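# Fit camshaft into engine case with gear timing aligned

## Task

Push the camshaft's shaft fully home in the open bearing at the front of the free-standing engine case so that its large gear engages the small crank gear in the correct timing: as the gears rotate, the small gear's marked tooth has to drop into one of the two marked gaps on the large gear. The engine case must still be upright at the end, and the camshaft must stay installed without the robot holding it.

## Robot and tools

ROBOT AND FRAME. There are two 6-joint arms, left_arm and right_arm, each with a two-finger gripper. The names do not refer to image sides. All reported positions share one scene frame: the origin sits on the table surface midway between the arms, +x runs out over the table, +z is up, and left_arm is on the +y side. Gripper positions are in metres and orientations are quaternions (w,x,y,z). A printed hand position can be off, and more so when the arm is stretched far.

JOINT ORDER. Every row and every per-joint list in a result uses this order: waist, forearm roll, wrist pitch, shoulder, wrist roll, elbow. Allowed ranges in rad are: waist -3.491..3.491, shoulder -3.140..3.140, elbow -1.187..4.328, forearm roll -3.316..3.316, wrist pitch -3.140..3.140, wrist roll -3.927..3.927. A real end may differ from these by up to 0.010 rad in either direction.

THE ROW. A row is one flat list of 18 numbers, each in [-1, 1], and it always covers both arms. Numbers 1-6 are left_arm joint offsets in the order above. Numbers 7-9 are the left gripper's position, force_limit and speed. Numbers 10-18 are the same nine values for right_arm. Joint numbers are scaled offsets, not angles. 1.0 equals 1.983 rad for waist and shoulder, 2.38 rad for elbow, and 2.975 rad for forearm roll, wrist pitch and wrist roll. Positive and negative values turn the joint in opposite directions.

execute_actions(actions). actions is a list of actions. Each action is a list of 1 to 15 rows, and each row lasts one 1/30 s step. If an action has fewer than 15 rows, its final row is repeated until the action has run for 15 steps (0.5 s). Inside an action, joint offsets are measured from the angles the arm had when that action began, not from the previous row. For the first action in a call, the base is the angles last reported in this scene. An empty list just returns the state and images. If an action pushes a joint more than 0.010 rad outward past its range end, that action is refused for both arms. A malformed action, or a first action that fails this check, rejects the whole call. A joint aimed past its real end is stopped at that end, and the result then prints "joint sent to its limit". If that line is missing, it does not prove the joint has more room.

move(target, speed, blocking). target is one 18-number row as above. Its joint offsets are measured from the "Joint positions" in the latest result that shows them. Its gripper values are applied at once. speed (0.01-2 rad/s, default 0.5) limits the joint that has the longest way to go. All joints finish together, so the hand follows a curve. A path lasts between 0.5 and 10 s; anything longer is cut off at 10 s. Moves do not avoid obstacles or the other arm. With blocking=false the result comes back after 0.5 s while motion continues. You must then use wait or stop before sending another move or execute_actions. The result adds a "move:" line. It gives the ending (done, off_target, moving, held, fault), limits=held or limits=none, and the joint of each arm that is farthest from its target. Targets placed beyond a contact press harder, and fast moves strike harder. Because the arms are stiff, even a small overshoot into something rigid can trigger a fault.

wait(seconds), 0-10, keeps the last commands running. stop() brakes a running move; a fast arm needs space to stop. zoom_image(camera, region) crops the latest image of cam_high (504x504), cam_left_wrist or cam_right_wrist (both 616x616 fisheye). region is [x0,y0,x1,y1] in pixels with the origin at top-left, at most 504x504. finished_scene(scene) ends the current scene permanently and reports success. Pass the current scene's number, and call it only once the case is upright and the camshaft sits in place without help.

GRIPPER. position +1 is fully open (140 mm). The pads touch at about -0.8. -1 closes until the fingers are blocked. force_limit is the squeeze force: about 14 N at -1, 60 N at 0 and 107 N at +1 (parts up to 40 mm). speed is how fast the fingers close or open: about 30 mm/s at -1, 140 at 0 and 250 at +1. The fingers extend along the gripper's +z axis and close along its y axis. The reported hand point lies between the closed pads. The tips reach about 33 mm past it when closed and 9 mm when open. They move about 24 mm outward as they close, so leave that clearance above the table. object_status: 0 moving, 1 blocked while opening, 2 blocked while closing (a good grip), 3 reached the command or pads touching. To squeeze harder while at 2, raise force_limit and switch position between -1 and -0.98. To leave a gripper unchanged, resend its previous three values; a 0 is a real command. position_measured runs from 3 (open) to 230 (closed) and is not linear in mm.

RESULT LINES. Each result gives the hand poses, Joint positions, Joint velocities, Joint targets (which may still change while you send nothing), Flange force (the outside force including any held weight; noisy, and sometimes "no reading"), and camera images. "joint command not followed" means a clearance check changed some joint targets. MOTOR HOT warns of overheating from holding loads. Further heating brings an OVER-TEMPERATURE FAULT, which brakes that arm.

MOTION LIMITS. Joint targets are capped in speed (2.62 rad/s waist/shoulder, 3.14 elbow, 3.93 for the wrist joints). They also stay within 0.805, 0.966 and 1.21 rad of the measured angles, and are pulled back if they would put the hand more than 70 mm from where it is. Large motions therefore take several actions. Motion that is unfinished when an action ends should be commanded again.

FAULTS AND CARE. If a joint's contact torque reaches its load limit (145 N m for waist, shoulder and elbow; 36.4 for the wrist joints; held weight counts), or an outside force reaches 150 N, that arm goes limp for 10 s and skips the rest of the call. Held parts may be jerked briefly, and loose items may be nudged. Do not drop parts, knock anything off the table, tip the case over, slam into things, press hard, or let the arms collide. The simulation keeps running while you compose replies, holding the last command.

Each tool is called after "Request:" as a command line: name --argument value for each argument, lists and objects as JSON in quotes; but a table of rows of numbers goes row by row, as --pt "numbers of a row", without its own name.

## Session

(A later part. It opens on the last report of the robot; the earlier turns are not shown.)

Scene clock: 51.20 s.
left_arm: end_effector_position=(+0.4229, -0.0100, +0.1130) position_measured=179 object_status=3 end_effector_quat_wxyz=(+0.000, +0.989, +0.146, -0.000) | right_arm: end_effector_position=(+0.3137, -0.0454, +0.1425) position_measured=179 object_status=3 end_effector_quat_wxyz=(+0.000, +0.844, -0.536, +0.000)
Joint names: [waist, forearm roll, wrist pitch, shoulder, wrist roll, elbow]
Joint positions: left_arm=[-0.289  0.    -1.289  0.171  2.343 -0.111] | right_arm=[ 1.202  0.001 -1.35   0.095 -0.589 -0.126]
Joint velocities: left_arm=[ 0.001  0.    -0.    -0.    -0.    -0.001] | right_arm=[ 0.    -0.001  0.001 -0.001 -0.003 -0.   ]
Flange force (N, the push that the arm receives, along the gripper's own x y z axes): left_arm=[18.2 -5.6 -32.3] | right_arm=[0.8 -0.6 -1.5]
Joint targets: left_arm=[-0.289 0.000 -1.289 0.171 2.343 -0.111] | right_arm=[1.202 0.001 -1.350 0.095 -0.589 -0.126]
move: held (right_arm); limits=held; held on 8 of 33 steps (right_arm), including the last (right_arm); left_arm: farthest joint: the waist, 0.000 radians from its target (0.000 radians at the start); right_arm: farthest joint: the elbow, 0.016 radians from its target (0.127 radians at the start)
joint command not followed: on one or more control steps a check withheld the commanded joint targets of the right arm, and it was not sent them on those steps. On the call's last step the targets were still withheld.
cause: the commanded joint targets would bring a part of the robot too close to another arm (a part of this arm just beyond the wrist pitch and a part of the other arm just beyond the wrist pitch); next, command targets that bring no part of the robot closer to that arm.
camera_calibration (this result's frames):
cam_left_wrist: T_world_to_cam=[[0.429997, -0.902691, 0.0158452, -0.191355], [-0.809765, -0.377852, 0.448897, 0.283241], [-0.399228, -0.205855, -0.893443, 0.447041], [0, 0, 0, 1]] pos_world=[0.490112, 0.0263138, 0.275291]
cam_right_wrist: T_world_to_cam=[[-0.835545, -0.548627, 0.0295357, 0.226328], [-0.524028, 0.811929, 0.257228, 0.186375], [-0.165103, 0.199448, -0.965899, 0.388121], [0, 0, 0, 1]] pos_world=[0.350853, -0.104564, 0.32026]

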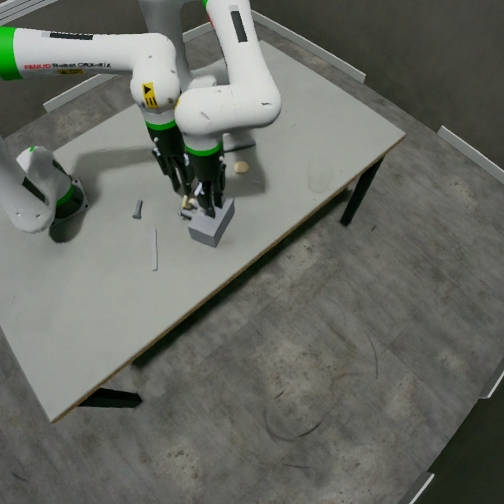

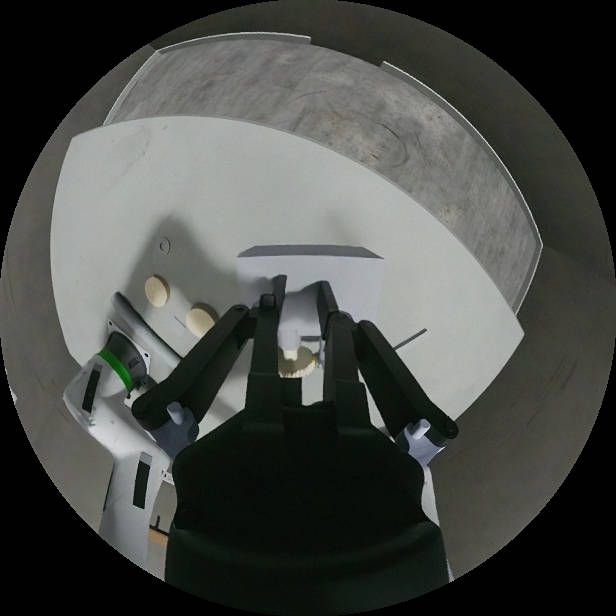

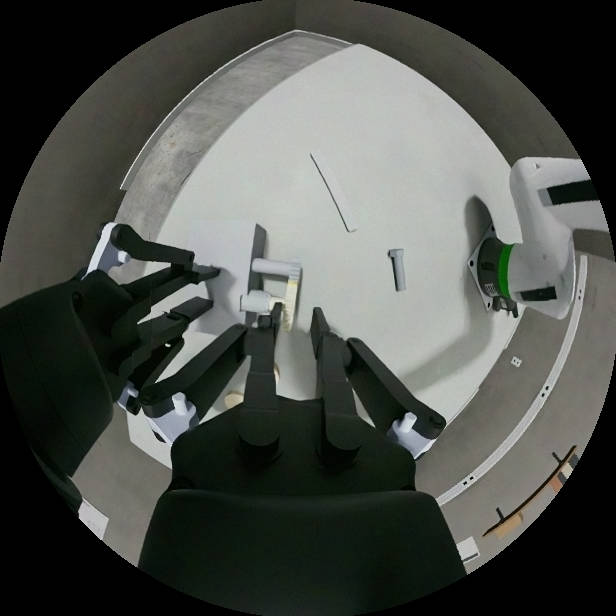

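Request:
move --target '[0,0,0,0,0,0,-0.4,0,0,0.009,0,0.0006,-0.0152,-0.0064,-0.0135,0.05,-1,1]' --speed 0.1

Request:
move --target '[0,0,0,0,0,0,-0.4,0,0,0,0,0.0235,0.0101,0,-0.0202,0.05,-1,1]' --speed 0.05

Request:
move --target '[0,0,0,0,0,0,-0.4,0,0,0,0,0,0,0,0,-1,-1,-1]'

Request:
zoom_image --camera "cam_right_wrist" --region '[240,230,360,350]'

Request:
move --target '[0,0,0,0,0,0,-0.4,0,0,-0.0045,0,0,-0.0022,0.003,-0.0018,-1,-1,-1]' --speed 0.01

Request:
zoom_image --camera "cam_right_wrist" --region '[240,230,360,350]'

Scene clock: 52.20 s.
left_arm: end_effector_position=(+0.4229, -0.0100, +0.1130) position_measured=179 object_status=3 end_effector_quat_wxyz=(+0.000, +0.989, +0.146, -0.000) | right_arm: end_effector_position=(+0.3015, -0.0501, +0.1426) position_measured=123 object_status=3 end_effector_quat_wxyz=(+0.000, +0.844, -0.536, +0.000)
Joint names: [waist, forearm roll, wrist pitch, shoulder, wrist roll, elbow]
Joint positions: left_arm=[-0.289  0.    -1.289  0.171  2.343 -0.111] | right_arm=[ 1.22   0.001 -1.349  0.065 -0.608 -0.158]
Joint velocities: left_arm=[ 0.002 -0.     0.     0.001  0.001 -0.   ] | right_arm=[ 0.     0.002  0.001 -0.    -0.001  0.   ]
Flange force (N, the push that the arm receives, along the gripper's own x y z axes): left_arm=[16.9 -5.4 -30.1] | right_arm=[1.6 -1.5 -1.9]
Joint targets: left_arm=[-0.289 0.000 -1.289 0.171 2.343 -0.111] | right_arm=[1.220 0.001 -1.349 0.065 -0.608 -0.158]
move: done; limits=none; left_arm: farthest joint: the waist, 0.000 radians from its target (0.000 radians at the start); right_arm: farthest joint: the waist, 0.000 radians from its target (0.018 radians at the start)
camera_calibration (this result's frames):
cam_left_wrist: T_world_to_cam=[[0.429997, -0.902691, 0.0158452, -0.191355], [-0.809765, -0.377852, 0.448897, 0.283241], [-0.399228, -0.205855, -0.893443, 0.447041], [0, 0, 0, 1]] pos_world=[0.490112, 0.0263138, 0.275291]
cam_right_wrist: T_world_to_cam=[[-0.836203, -0.547614, 0.0297222, 0.213785], [-0.523013, 0.812597, 0.257184, 0.183528], [-0.16499, 0.199513, -0.965905, 0.387168], [0, 0, 0, 1]] pos_world=[0.338634, -0.109308, 0.320413]

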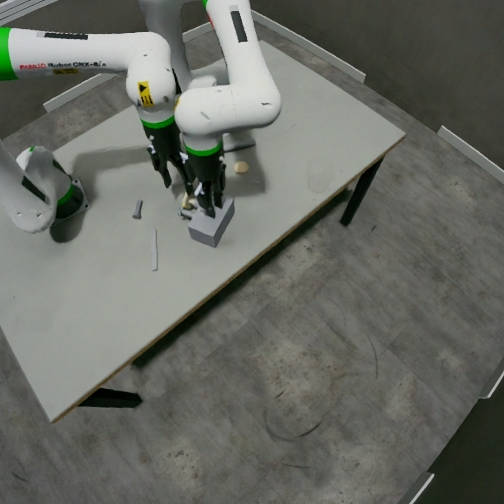

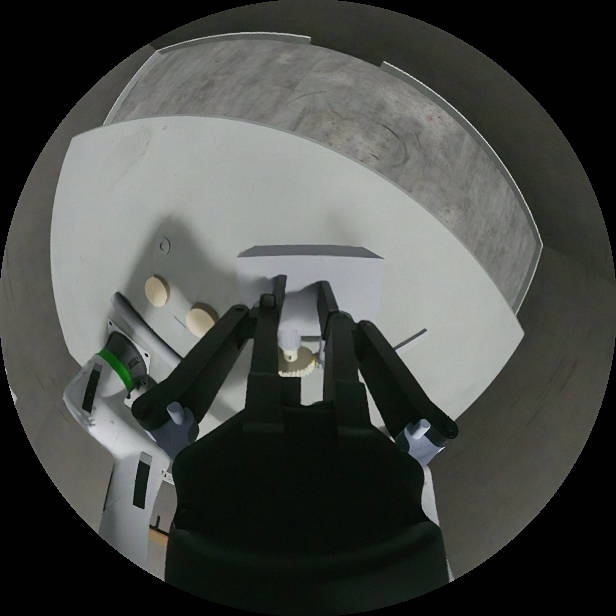

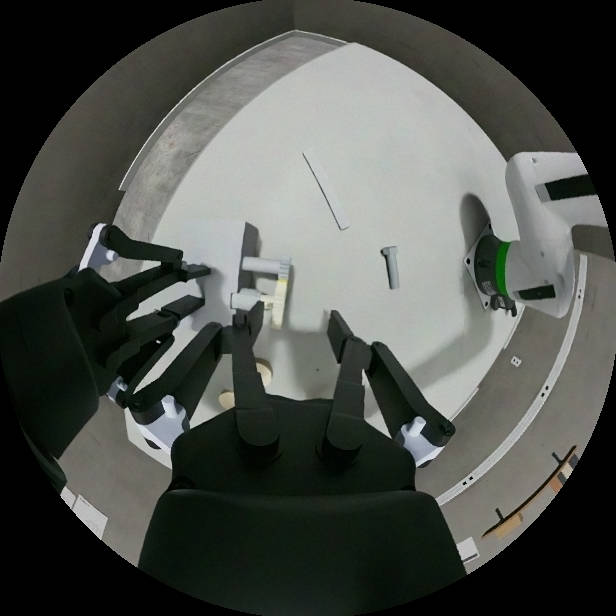

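Scene clock: 53.87 s.
left_arm: end_effector_position=(+0.4229, -0.0100, +0.1130) position_measured=179 object_status=3 end_effector_quat_wxyz=(+0.000, +0.989, +0.146, -0.000) | right_arm: end_effector_position=(+0.3022, -0.0489, +0.1137) position_measured=123 object_status=3 end_effector_quat_wxyz=(-0.001, +0.844, -0.536, +0.000)
Joint names: [waist, forearm roll, wrist pitch, shoulder, wrist roll, elbow]
Joint positions: left_arm=[-0.289  0.    -1.289  0.171  2.343 -0.111] | right_arm=[ 1.22   0.001 -1.279  0.085 -0.608 -0.206]
Joint velocities: left_arm=[ 0.002 -0.     0.     0.     0.     0.001] | right_arm=[ 0.    -0.001  0.001  0.     0.    -0.   ]
Flange force (N, the push that the arm receives, along the gripper's own x y z axes): left_arm=[19.7 -1.5 -34.3] | right_arm=[-0.9 -2.0 -2.2]
Joint targets: left_arm=[-0.289 0.000 -1.289 0.171 2.343 -0.111] | right_arm=[1.220 0.001 -1.279 0.085 -0.608 -0.206]
move: done; limits=none; left_arm: farthest joint: the waist, 0.000 radians from its target (0.000 radians at the start); right_arm: farthest joint: the waist, 0.000 radians from its target (0.000 radians at the start)
camera_calibration (this result's frames):
cam_left_wrist: T_world_to_cam=[[0.429996, -0.902692, 0.0158453, -0.191355], [-0.809765, -0.377851, 0.448897, 0.283241], [-0.399228, -0.205855, -0.893443, 0.447041], [0, 0, 0, 1]] pos_world=[0.490112, 0.0263137, 0.275292]
cam_right_wrist: T_world_to_cam=[[-0.836209, -0.547691, 0.0281059, 0.216075], [-0.523275, 0.812171, 0.257994, 0.190312], [-0.164128, 0.20103, -0.965738, 0.358891], [0, 0, 0, 1]] pos_world=[0.339173, -0.108371, 0.291422]

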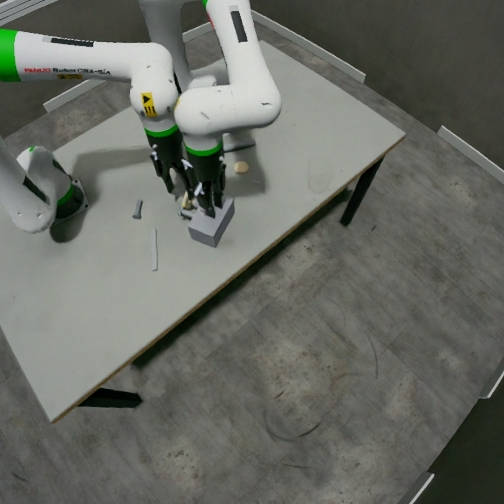

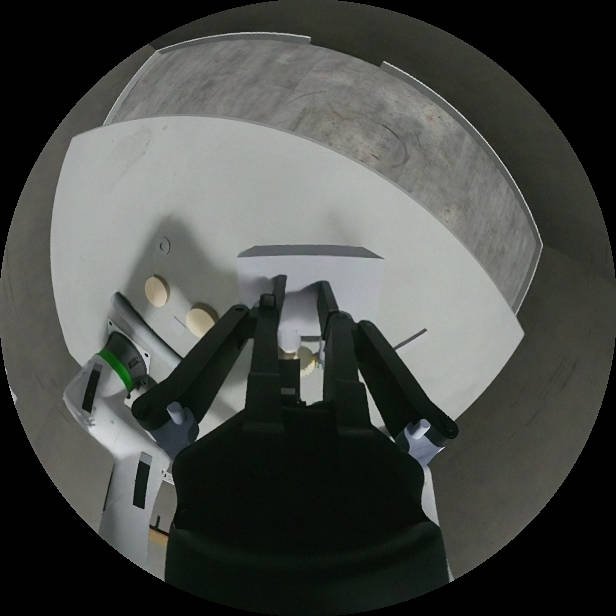

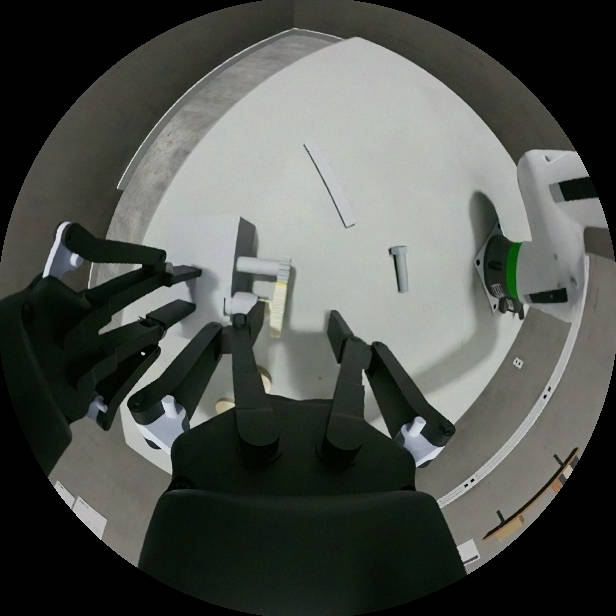

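Scene clock: 55.93 s.
left_arm: end_effector_position=(+0.4229, -0.0100, +0.1130) position_measured=179 object_status=3 end_effector_quat_wxyz=(+0.000, +0.989, +0.146, -0.000) | right_arm: end_effector_position=(+0.3022, -0.0489, +0.1137) position_measured=213 object_status=0 end_effector_quat_wxyz=(-0.001, +0.844, -0.536, +0.000)
Joint names: [waist, forearm roll, wrist pitch, shoulder, wrist roll, elbow]
Joint positions: left_arm=[-0.289  0.    -1.289  0.171  2.343 -0.111] | right_arm=[ 1.22   0.001 -1.279  0.085 -0.608 -0.206]
Joint velocities: left_arm=[-0.001 -0.001  0.001 -0.001  0.     0.001] | right_arm=[-0.001 -0.    -0.002  0.     0.001  0.   ]
Flange force (N, the push that the arm receives, along the gripper's own x y z axes): left_arm=[11.1 -4.7 -35.5] | right_arm=[1.6 -13.7 -4.7]
Joint targets: left_arm=[-0.289 0.000 -1.289 0.171 2.343 -0.111] | right_arm=[1.220 0.001 -1.279 0.085 -0.608 -0.206]
move: done; limits=none; left_arm: farthest joint: the waist, 0.000 radians from its target (0.000 radians at the start); right_arm: farthest joint: the waist, 0.000 radians from its target (0.000 radians at the start)
camera_calibration (this result's frames):
cam_left_wrist: T_world_to_cam=[[0.429998, -0.902691, 0.0158353, -0.191351], [-0.80976, -0.377856, 0.448904, 0.283235], [-0.399238, -0.205851, -0.89344, 0.447043], [0, 0, 0, 1]] pos_world=[0.49011, 0.026315, 0.275291]
cam_right_wrist: T_world_to_cam=[[-0.836207, -0.547694, 0.0280945, 0.216096], [-0.523284, 0.812172, 0.257974, 0.19032], [-0.164108, 0.201018, -0.965743, 0.358871], [0, 0, 0, 1]] pos_world=[0.339186, -0.108357, 0.291409]

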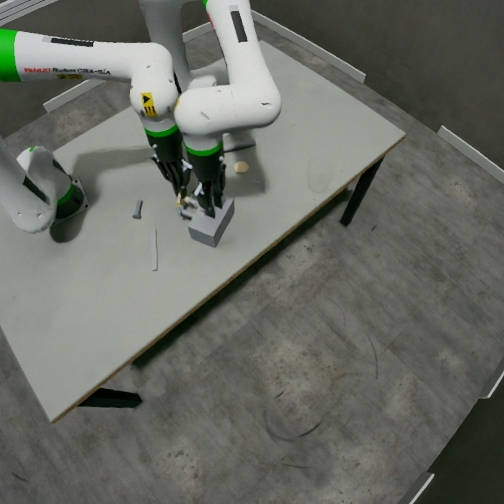

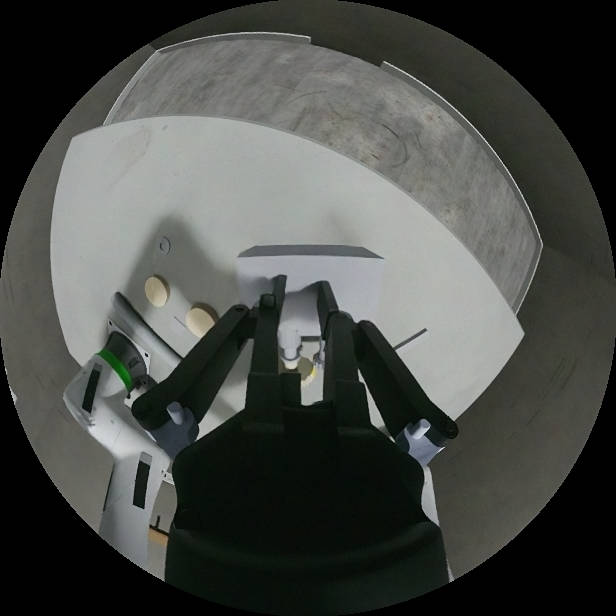

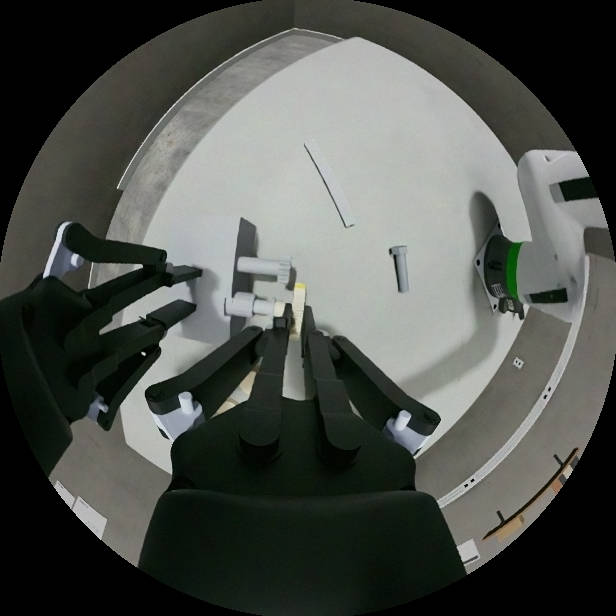

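Region (240, 230, 360, 350) of cam_right_wrist's 616x616 image, scaled by 4.200, with more detail than that image has.

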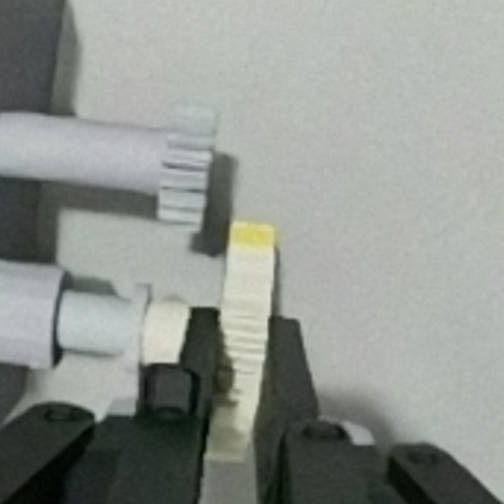

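Scene clock: 57.03 s.
left_arm: end_effector_position=(+0.4229, -0.0100, +0.1130) position_measured=179 object_status=3 end_effector_quat_wxyz=(+0.000, +0.989, +0.146, -0.000) | right_arm: end_effector_position=(+0.3042, -0.0534, +0.1139) position_measured=213 object_status=2 end_effector_quat_wxyz=(-0.001, +0.844, -0.536, +0.000)
Joint names: [waist, forearm roll, wrist pitch, shoulder, wrist roll, elbow]
Joint positions: left_arm=[-0.289  0.    -1.289  0.171  2.343 -0.111] | right_arm=[ 1.211  0.001 -1.279  0.081 -0.599 -0.21 ]
Joint velocities: left_arm=[-0.001  0.     0.001 -0.002 -0.    -0.   ] | right_arm=[ 0.     0.001 -0.001 -0.    -0.001  0.   ]
Flange force (N, the push that the arm receives, along the gripper's own x y z axes): left_arm=[5.5 -8.0 -34.1] | right_arm=[-9.5 -7.6 2.0]
Joint targets: left_arm=[-0.289 0.000 -1.289 0.171 2.343 -0.111] | right_arm=[1.211 0.001 -1.279 0.081 -0.599 -0.210]
move: done; limits=none; left_arm: farthest joint: the waist, 0.000 radians from its target (0.000 radians at the start); right_arm: farthest joint: the waist, 0.000 radians from its target (0.009 radians at the start)
camera_calibration (this result's frames):
cam_left_wrist: T_world_to_cam=[[0.430014, -0.902683, 0.0158354, -0.191358], [-0.809753, -0.37787, 0.448904, 0.283232], [-0.399234, -0.205858, -0.89344, 0.447042], [0, 0, 0, 1]] pos_world=[0.490109, 0.0263162, 0.275291]
cam_right_wrist: T_world_to_cam=[[-0.836208, -0.547694, 0.0280533, 0.215262], [-0.523286, 0.812159, 0.258011, 0.194965], [-0.164095, 0.201071, -0.965735, 0.360268], [0, 0, 0, 1]] pos_world=[0.341144, -0.112885, 0.291582]

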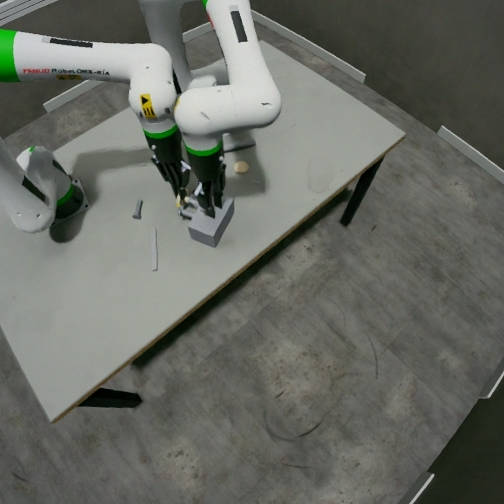

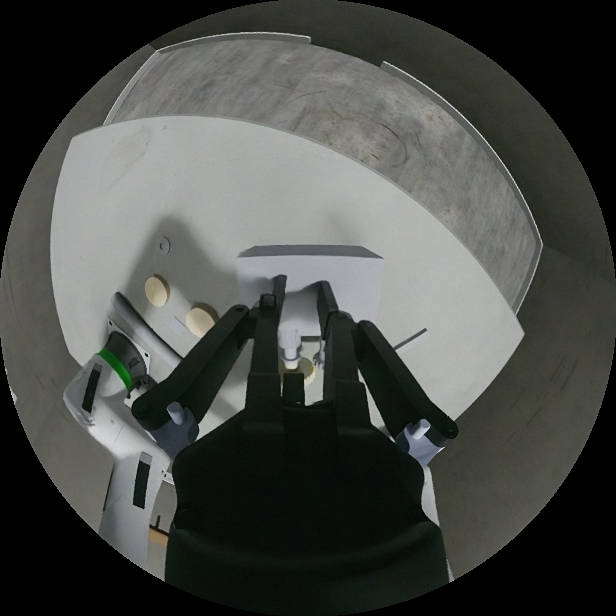

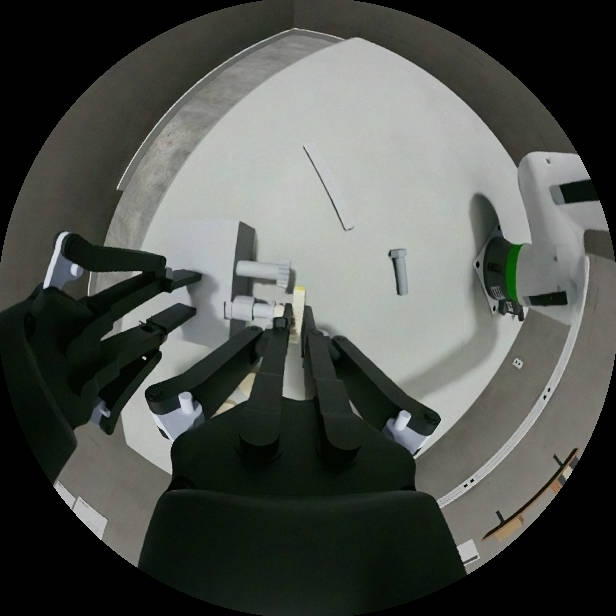

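Region (240, 230, 360, 350) of cam_right_wrist's 616x616 image, scaled by 4.200, with more detail than that image has.

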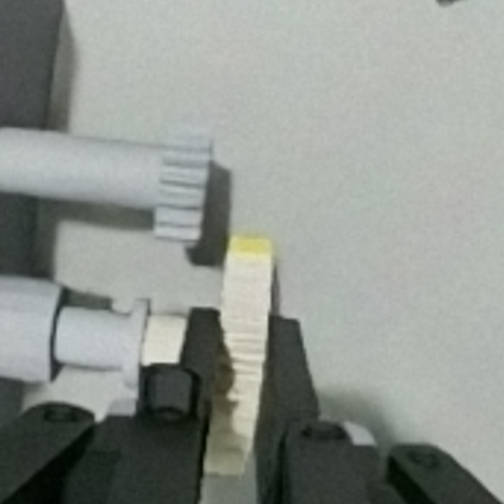

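Request:
move --target '[0,0,0,0,0,0,-0.4,0,0,-0.0014,0,0,-0.0007,0.001,-0.0006,-1,-1,-1]' --speed 0.01

Request:
move --target '[0,0,0,0,0,0,-0.4,0,0,0,0,0,0,0,0,-0.5,-1,0]'

Request:
move --target '[0,0,0,0,0,0,-0.4,0,0,0,0,-0.0235,-0.0101,0,0.0202,-0.5,-1,0]' --speed 0.15

Request:
move --target '[0,0,0,0,0,0,-0.4,0,0,0.026,0,0.001,-0.0345,-0.0175,-0.031,-0.85,-1,0]' --speed 0.15

Request:
move --target '[0,0,0,0,0,0,-0.4,0,0,0.076,0,0.210,-0.2365,0.2336,-0.2597,-0.85,-1,1]'

Request:
zoom_image --camera "cam_right_wrist" --region '[200,150,340,290]'

Scene clock: 57.97 s.
left_arm: end_effector_position=(+0.4229, -0.0100, +0.1130) position_measured=179 object_status=3 end_effector_quat_wxyz=(+0.000, +0.989, +0.146, -0.000) | right_arm: end_effector_position=(+0.3048, -0.0549, +0.1139) position_measured=213 object_status=2 end_effector_quat_wxyz=(-0.001, +0.844, -0.536, +0.000)
Joint names: [waist, forearm roll, wrist pitch, shoulder, wrist roll, elbow]
Joint positions: left_arm=[-0.289  0.    -1.289  0.171  2.343 -0.111] | right_arm=[ 1.208  0.001 -1.279  0.079 -0.596 -0.212]
Joint velocities: left_arm=[ 0.    -0.     0.     0.001 -0.    -0.002] | right_arm=[-0.001  0.001 -0.     0.    -0.    -0.   ]
Flange force (N, the push that the arm receives, along the gripper's own x y z axes): left_arm=[4.0 -6.3 -34.6] | right_arm=[-7.4 -7.4 3.4]
Joint targets: left_arm=[-0.289 0.000 -1.289 0.171 2.343 -0.111] | right_arm=[1.208 0.001 -1.279 0.079 -0.596 -0.212]
move: done; limits=none; left_arm: farthest joint: the waist, 0.000 radians from its target (0.000 radians at the start); right_arm: farthest joint: the waist, 0.000 radians from its target (0.003 radians at the start)
camera_calibration (this result's frames):
cam_left_wrist: T_world_to_cam=[[0.430014, -0.902683, 0.0158351, -0.191358], [-0.809753, -0.37787, 0.448904, 0.283232], [-0.399234, -0.205857, -0.89344, 0.447042], [0, 0, 0, 1]] pos_world=[0.490109, 0.0263162, 0.275291]
cam_right_wrist: T_world_to_cam=[[-0.836094, -0.547867, 0.0280776, 0.214913], [-0.523458, 0.812064, 0.257962, 0.196496], [-0.16413, 0.200983, -0.965747, 0.360695], [0, 0, 0, 1]] pos_world=[0.341746, -0.114317, 0.291617]

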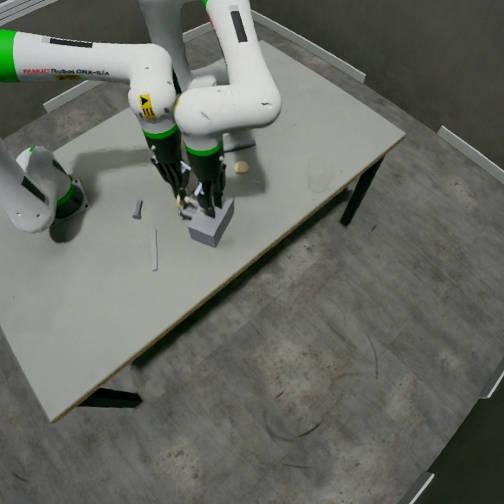

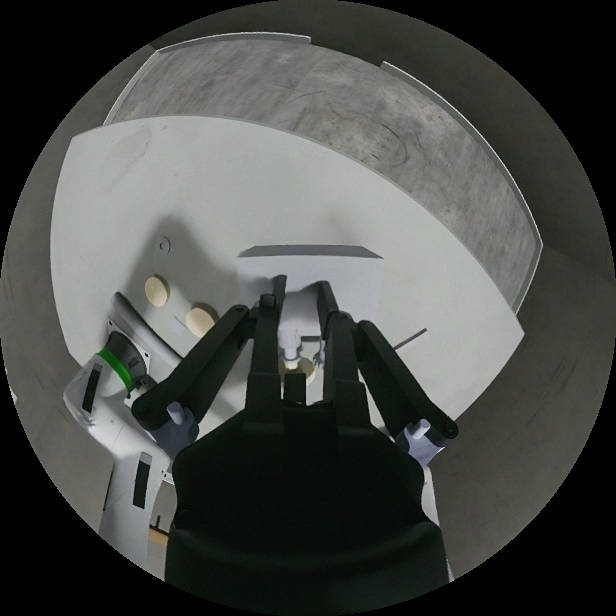

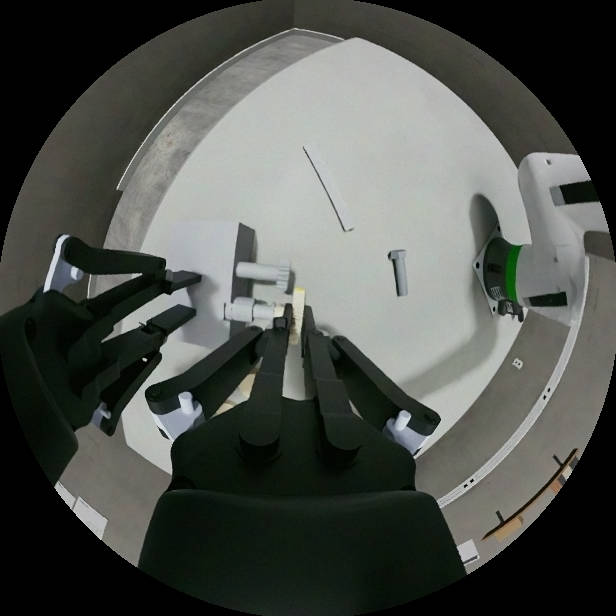

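Scene clock: 58.47 s.
left_arm: end_effector_position=(+0.4229, -0.0100, +0.1130) position_measured=179 object_status=3 end_effector_quat_wxyz=(+0.000, +0.989, +0.146, -0.000) | right_arm: end_effector_position=(+0.3047, -0.0550, +0.1139) position_measured=192 object_status=3 end_effector_quat_wxyz=(-0.000, +0.844, -0.536, +0.000)
Joint names: [waist, forearm roll, wrist pitch, shoulder, wrist roll, elbow]
Joint positions: left_arm=[-0.289  0.    -1.289  0.171  2.343 -0.111] | right_arm=[ 1.208  0.001 -1.279  0.079 -0.596 -0.212]
Joint velocities: left_arm=[-0.001 -0.    -0.001 -0.001 -0.     0.   ] | right_arm=[-0.     0.     0.002 -0.     0.    -0.   ]
Flange force (N, the push that the arm receives, along the gripper's own x y z axes): left_arm=[7.8 -5.0 -34.6] | right_arm=[-0.3 -3.7 -2.7]
Joint targets: left_arm=[-0.289 0.000 -1.289 0.171 2.343 -0.111] | right_arm=[1.208 0.001 -1.279 0.079 -0.596 -0.212]
move: done; limits=none; left_arm: farthest joint: the waist, 0.000 radians from its target (0.000 radians at the start); right_arm: farthest joint: the waist, 0.000 radians from its target (0.000 radians at the start)
camera_calibration (this result's frames):
cam_left_wrist: T_world_to_cam=[[0.430014, -0.902683, 0.0158353, -0.191358], [-0.809753, -0.37787, 0.448904, 0.283232], [-0.399234, -0.205858, -0.89344, 0.447042], [0, 0, 0, 1]] pos_world=[0.490109, 0.0263162, 0.275291]
cam_right_wrist: T_world_to_cam=[[-0.836129, -0.547799, 0.0283457, 0.214795], [-0.523372, 0.812183, 0.257761, 0.196622], [-0.164223, 0.200686, -0.965793, 0.360732], [0, 0, 0, 1]] pos_world=[0.341743, -0.114422, 0.291623]

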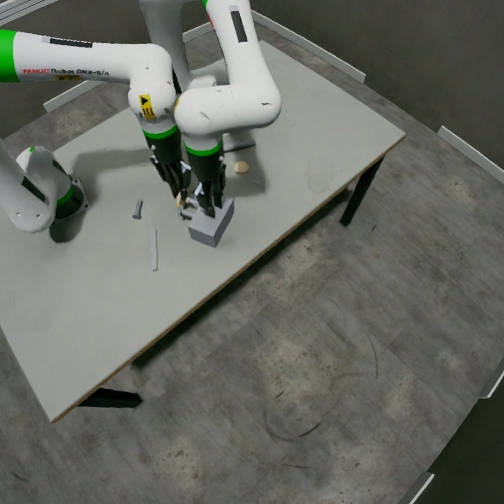

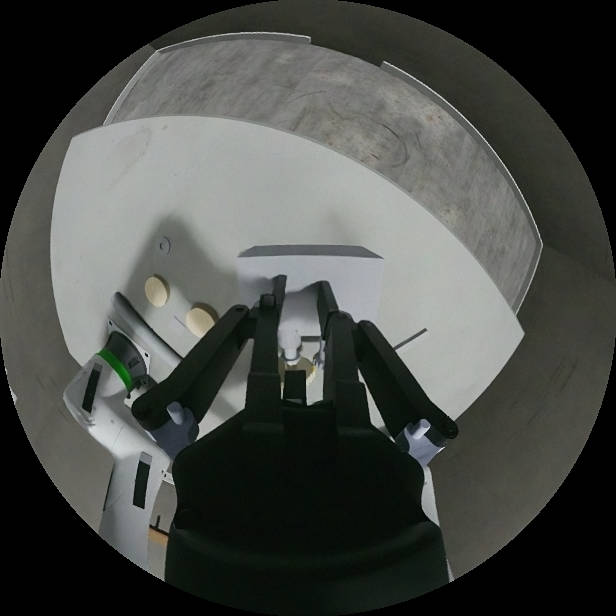

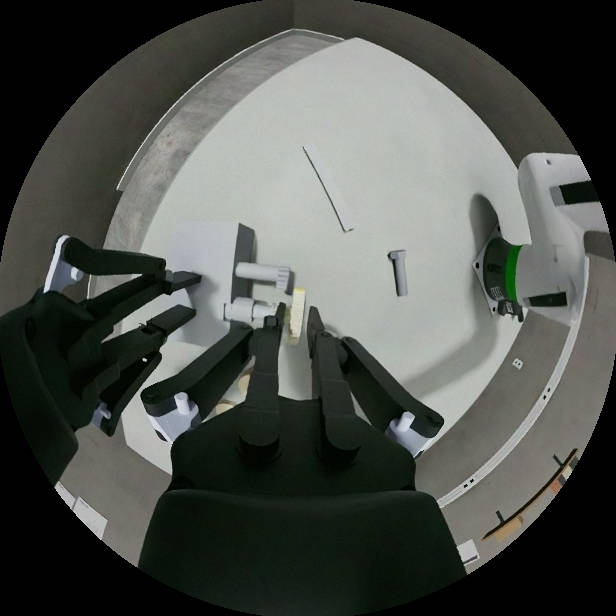

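Scene clock: 59.23 s.
left_arm: end_effector_position=(+0.4229, -0.0100, +0.1130) position_measured=179 object_status=3 end_effector_quat_wxyz=(+0.000, +0.989, +0.146, -0.000) | right_arm: end_effector_position=(+0.3040, -0.0563, +0.1428) position_measured=192 object_status=3 end_effector_quat_wxyz=(+0.001, +0.844, -0.536, +0.000)
Joint names: [waist, forearm roll, wrist pitch, shoulder, wrist roll, elbow]
Joint positions: left_arm=[-0.289  0.    -1.289  0.171  2.343 -0.111] | right_arm=[ 1.208  0.001 -1.349  0.059 -0.596 -0.164]
Joint velocities: left_arm=[-0.001 -0.001 -0.     0.     0.    -0.002] | right_arm=[ 0.    -0.002 -0.    -0.     0.001  0.   ]
Flange force (N, the push that the arm receives, along the gripper's own x y z axes): left_arm=[8.3 -2.7 -36.9] | right_arm=[-1.1 -3.8 -2.6]
Joint targets: left_arm=[-0.289 0.000 -1.289 0.171 2.343 -0.111] | right_arm=[1.208 0.001 -1.349 0.059 -0.596 -0.164]
move: done; limits=none; left_arm: farthest joint: the waist, 0.000 radians from its target (0.000 radians at the start); right_arm: farthest joint: the waist, 0.000 radians from its target (0.000 radians at the start)
camera_calibration (this result's frames):
cam_left_wrist: T_world_to_cam=[[0.430014, -0.902683, 0.0158353, -0.191358], [-0.809753, -0.37787, 0.448904, 0.283232], [-0.399234, -0.205858, -0.89344, 0.447042], [0, 0, 0, 1]] pos_world=[0.490109, 0.0263162, 0.275291]
cam_right_wrist: T_world_to_cam=[[-0.836126, -0.547718, 0.0299783, 0.212487], [-0.5231, 0.81261, 0.256964, 0.189843], [-0.165104, 0.199173, -0.965956, 0.388955], [0, 0, 0, 1]] pos_world=[0.341191, -0.115355, 0.320561]

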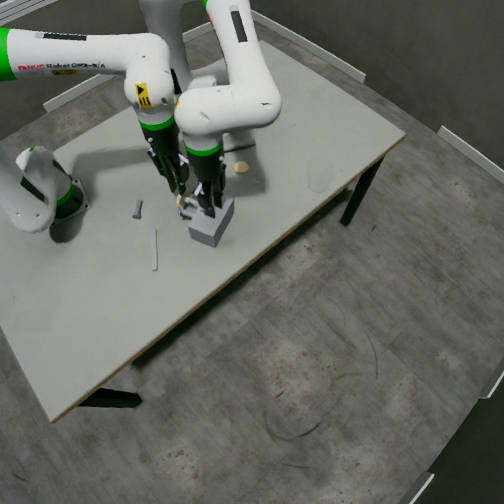

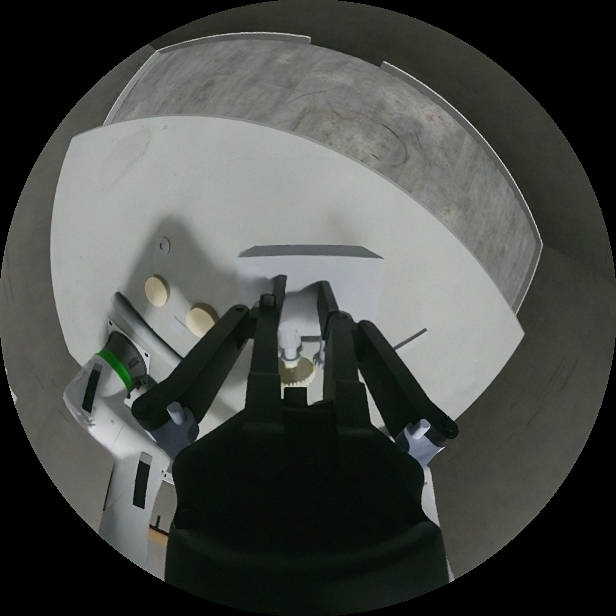

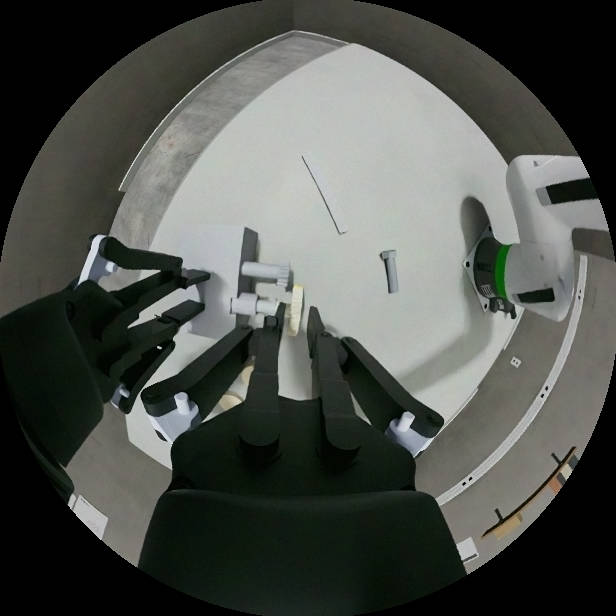

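Scene clock: 60.03 s.
left_arm: end_effector_position=(+0.4229, -0.0100, +0.1130) position_measured=179 object_status=3 end_effector_quat_wxyz=(+0.000, +0.989, +0.146, -0.000) | right_arm: end_effector_position=(+0.2737, -0.0653, +0.1412) position_measured=230 object_status=3 end_effector_quat_wxyz=(+0.002, +0.844, -0.536, +0.000)
Joint names: [waist, forearm roll, wrist pitch, shoulder, wrist roll, elbow]
Joint positions: left_arm=[-0.289  0.    -1.289  0.171  2.343 -0.111] | right_arm=[ 1.26   0.001 -1.346 -0.009 -0.648 -0.237]
Joint velocities: left_arm=[ 0.001 -0.001  0.     0.001 -0.    -0.   ] | right_arm=[-0.001  0.001  0.    -0.    -0.    -0.   ]
Flange force (N, the push that the arm receives, along the gripper's own x y z axes): left_arm=[6.3 -4.4 -38.2] | right_arm=[0.0 -0.4 -0.9]
Joint targets: left_arm=[-0.289 0.000 -1.289 0.171 2.343 -0.111] | right_arm=[1.260 0.001 -1.346 -0.009 -0.648 -0.237]
move: done; limits=none; left_arm: farthest joint: the waist, 0.000 radians from its target (0.000 radians at the start); right_arm: farthest joint: the waist, 0.000 radians from its target (0.052 radians at the start)
camera_calibration (this result's frames):
cam_left_wrist: T_world_to_cam=[[0.430014, -0.902683, 0.0158354, -0.191358], [-0.809753, -0.37787, 0.448904, 0.283232], [-0.399234, -0.205858, -0.89344, 0.447041], [0, 0, 0, 1]] pos_world=[0.490109, 0.0263162, 0.275291]
cam_right_wrist: T_world_to_cam=[[-0.836371, -0.54723, 0.0319984, 0.182038], [-0.522423, 0.813413, 0.2558, 0.181712], [-0.166009, 0.197227, -0.9662, 0.384408], [0, 0, 0, 1]] pos_world=[0.310997, -0.124006, 0.319109]

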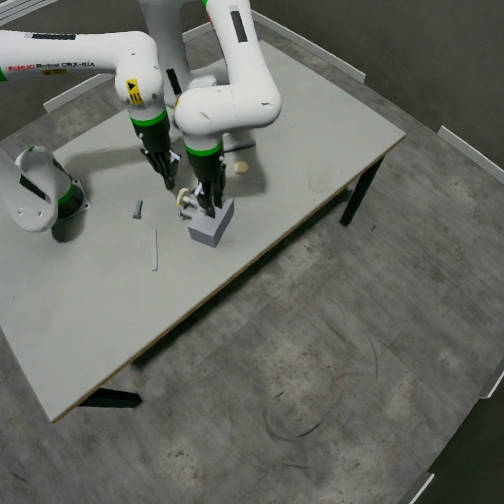

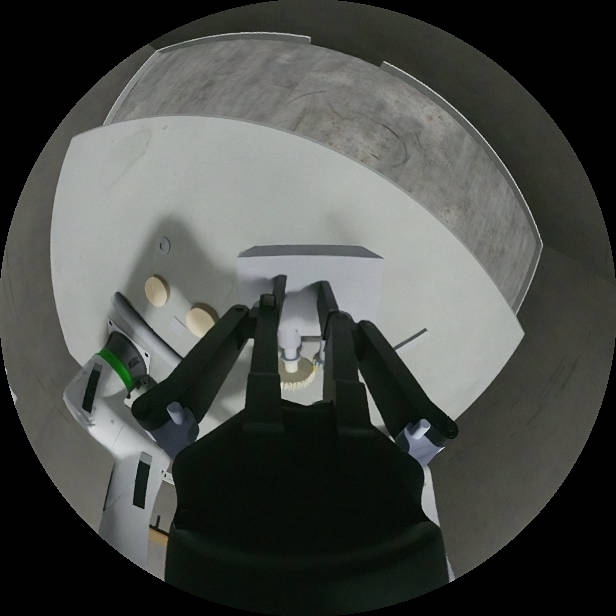

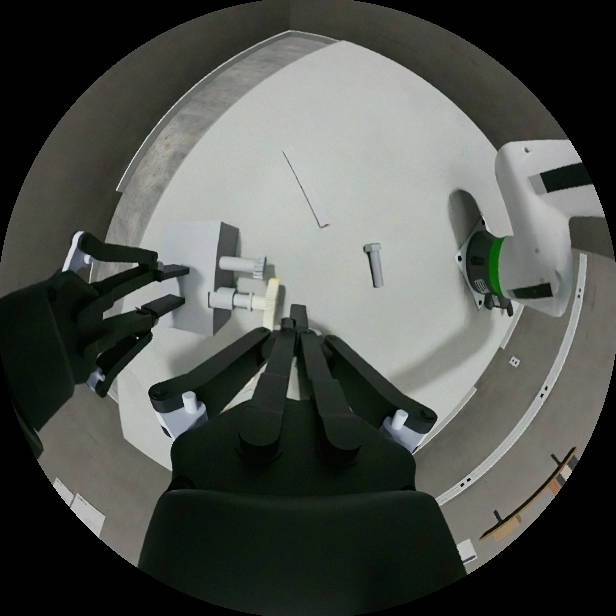

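Scene clock: 61.80 s.
left_arm: end_effector_position=(+0.4229, -0.0100, +0.1130) position_measured=179 object_status=3 end_effector_quat_wxyz=(+0.000, +0.989, +0.146, -0.000) | right_arm: end_effector_position=(+0.2109, -0.0608, +0.0732) position_measured=230 object_status=3 end_effector_quat_wxyz=(-0.230, +0.962, -0.139, +0.044)
Joint names: [waist, forearm roll, wrist pitch, shoulder, wrist roll, elbow]
Joint positions: left_arm=[-0.289  0.    -1.289  0.171  2.343 -0.111] | right_arm=[ 1.41   0.001 -0.721 -0.478  0.047 -0.855]
Joint velocities: left_arm=[-0.    -0.    -0.001 -0.    -0.     0.002] | right_arm=[ 0.    -0.    -0.    -0.     0.001 -0.001]
Flange force (N, the push that the arm receives, along the gripper's own x y z axes): left_arm=[5.6 -10.6 -36.2] | right_arm=no reading
Joint targets: left_arm=[-0.289 0.000 -1.289 0.171 2.343 -0.111] | right_arm=[1.410 0.001 -0.721 -0.478 0.047 -0.855]
move: done; limits=none; left_arm: farthest joint: the waist, 0.000 radians from its target (0.000 radians at the start); right_arm: farthest joint: the waist, 0.000 radians from its target (0.151 radians at the start)
camera_calibration (this result's frames):
cam_left_wrist: T_world_to_cam=[[0.430014, -0.902683, 0.0158354, -0.191358], [-0.809753, -0.37787, 0.448904, 0.283232], [-0.399234, -0.205858, -0.89344, 0.447041], [0, 0, 0, 1]] pos_world=[0.490109, 0.0263162, 0.275291]
cam_right_wrist: T_world_to_cam=[[-0.113991, -0.900073, -0.420565, -0.0065345], [-0.987084, 0.0546428, 0.150597, 0.222289], [-0.112568, 0.4323, -0.894676, 0.305163], [0, 0, 0, 1]] pos_world=[0.253024, -0.14995, 0.236797]

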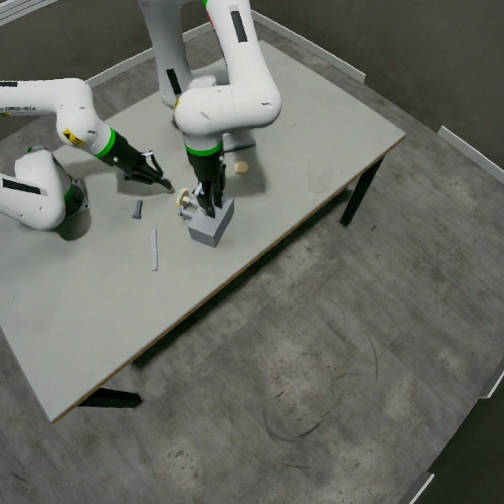

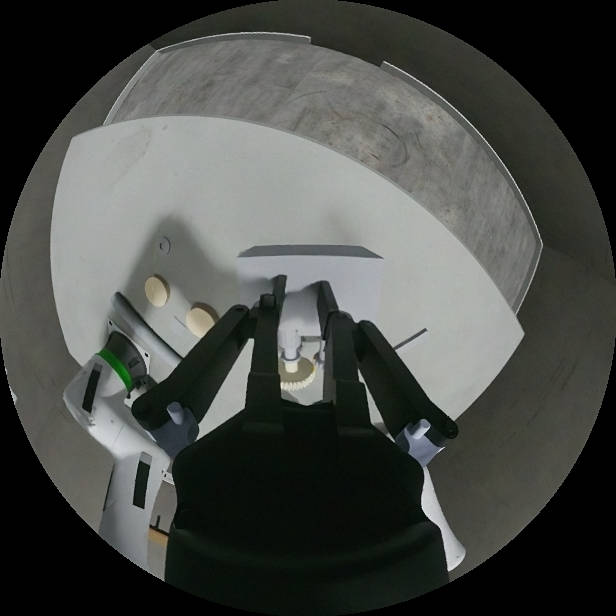

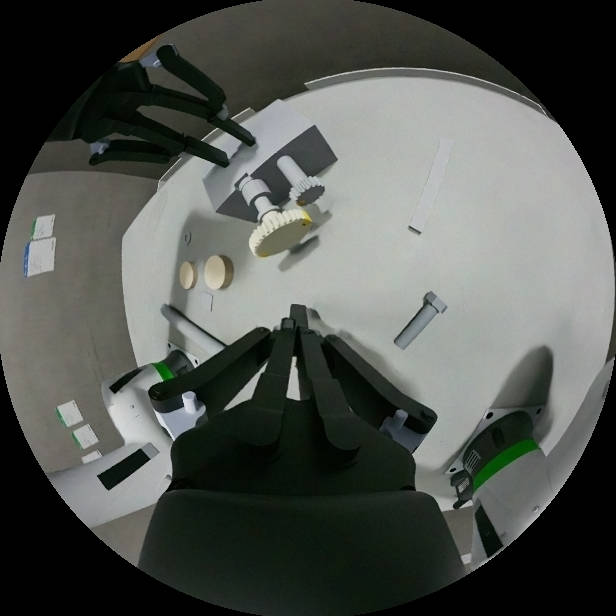

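Region (200, 150, 340, 290) of cam_right_wrist's 616x616 image, scaled by 3.600, with more detail than that image has.

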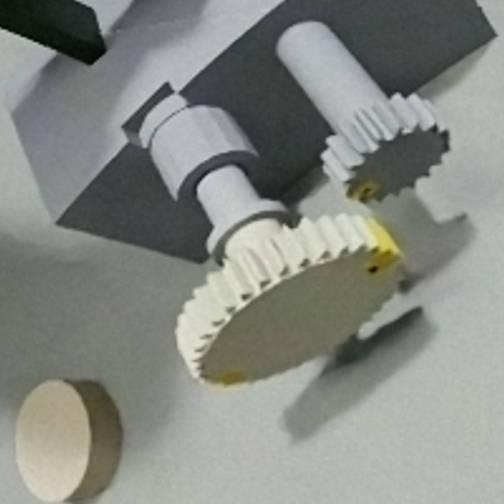

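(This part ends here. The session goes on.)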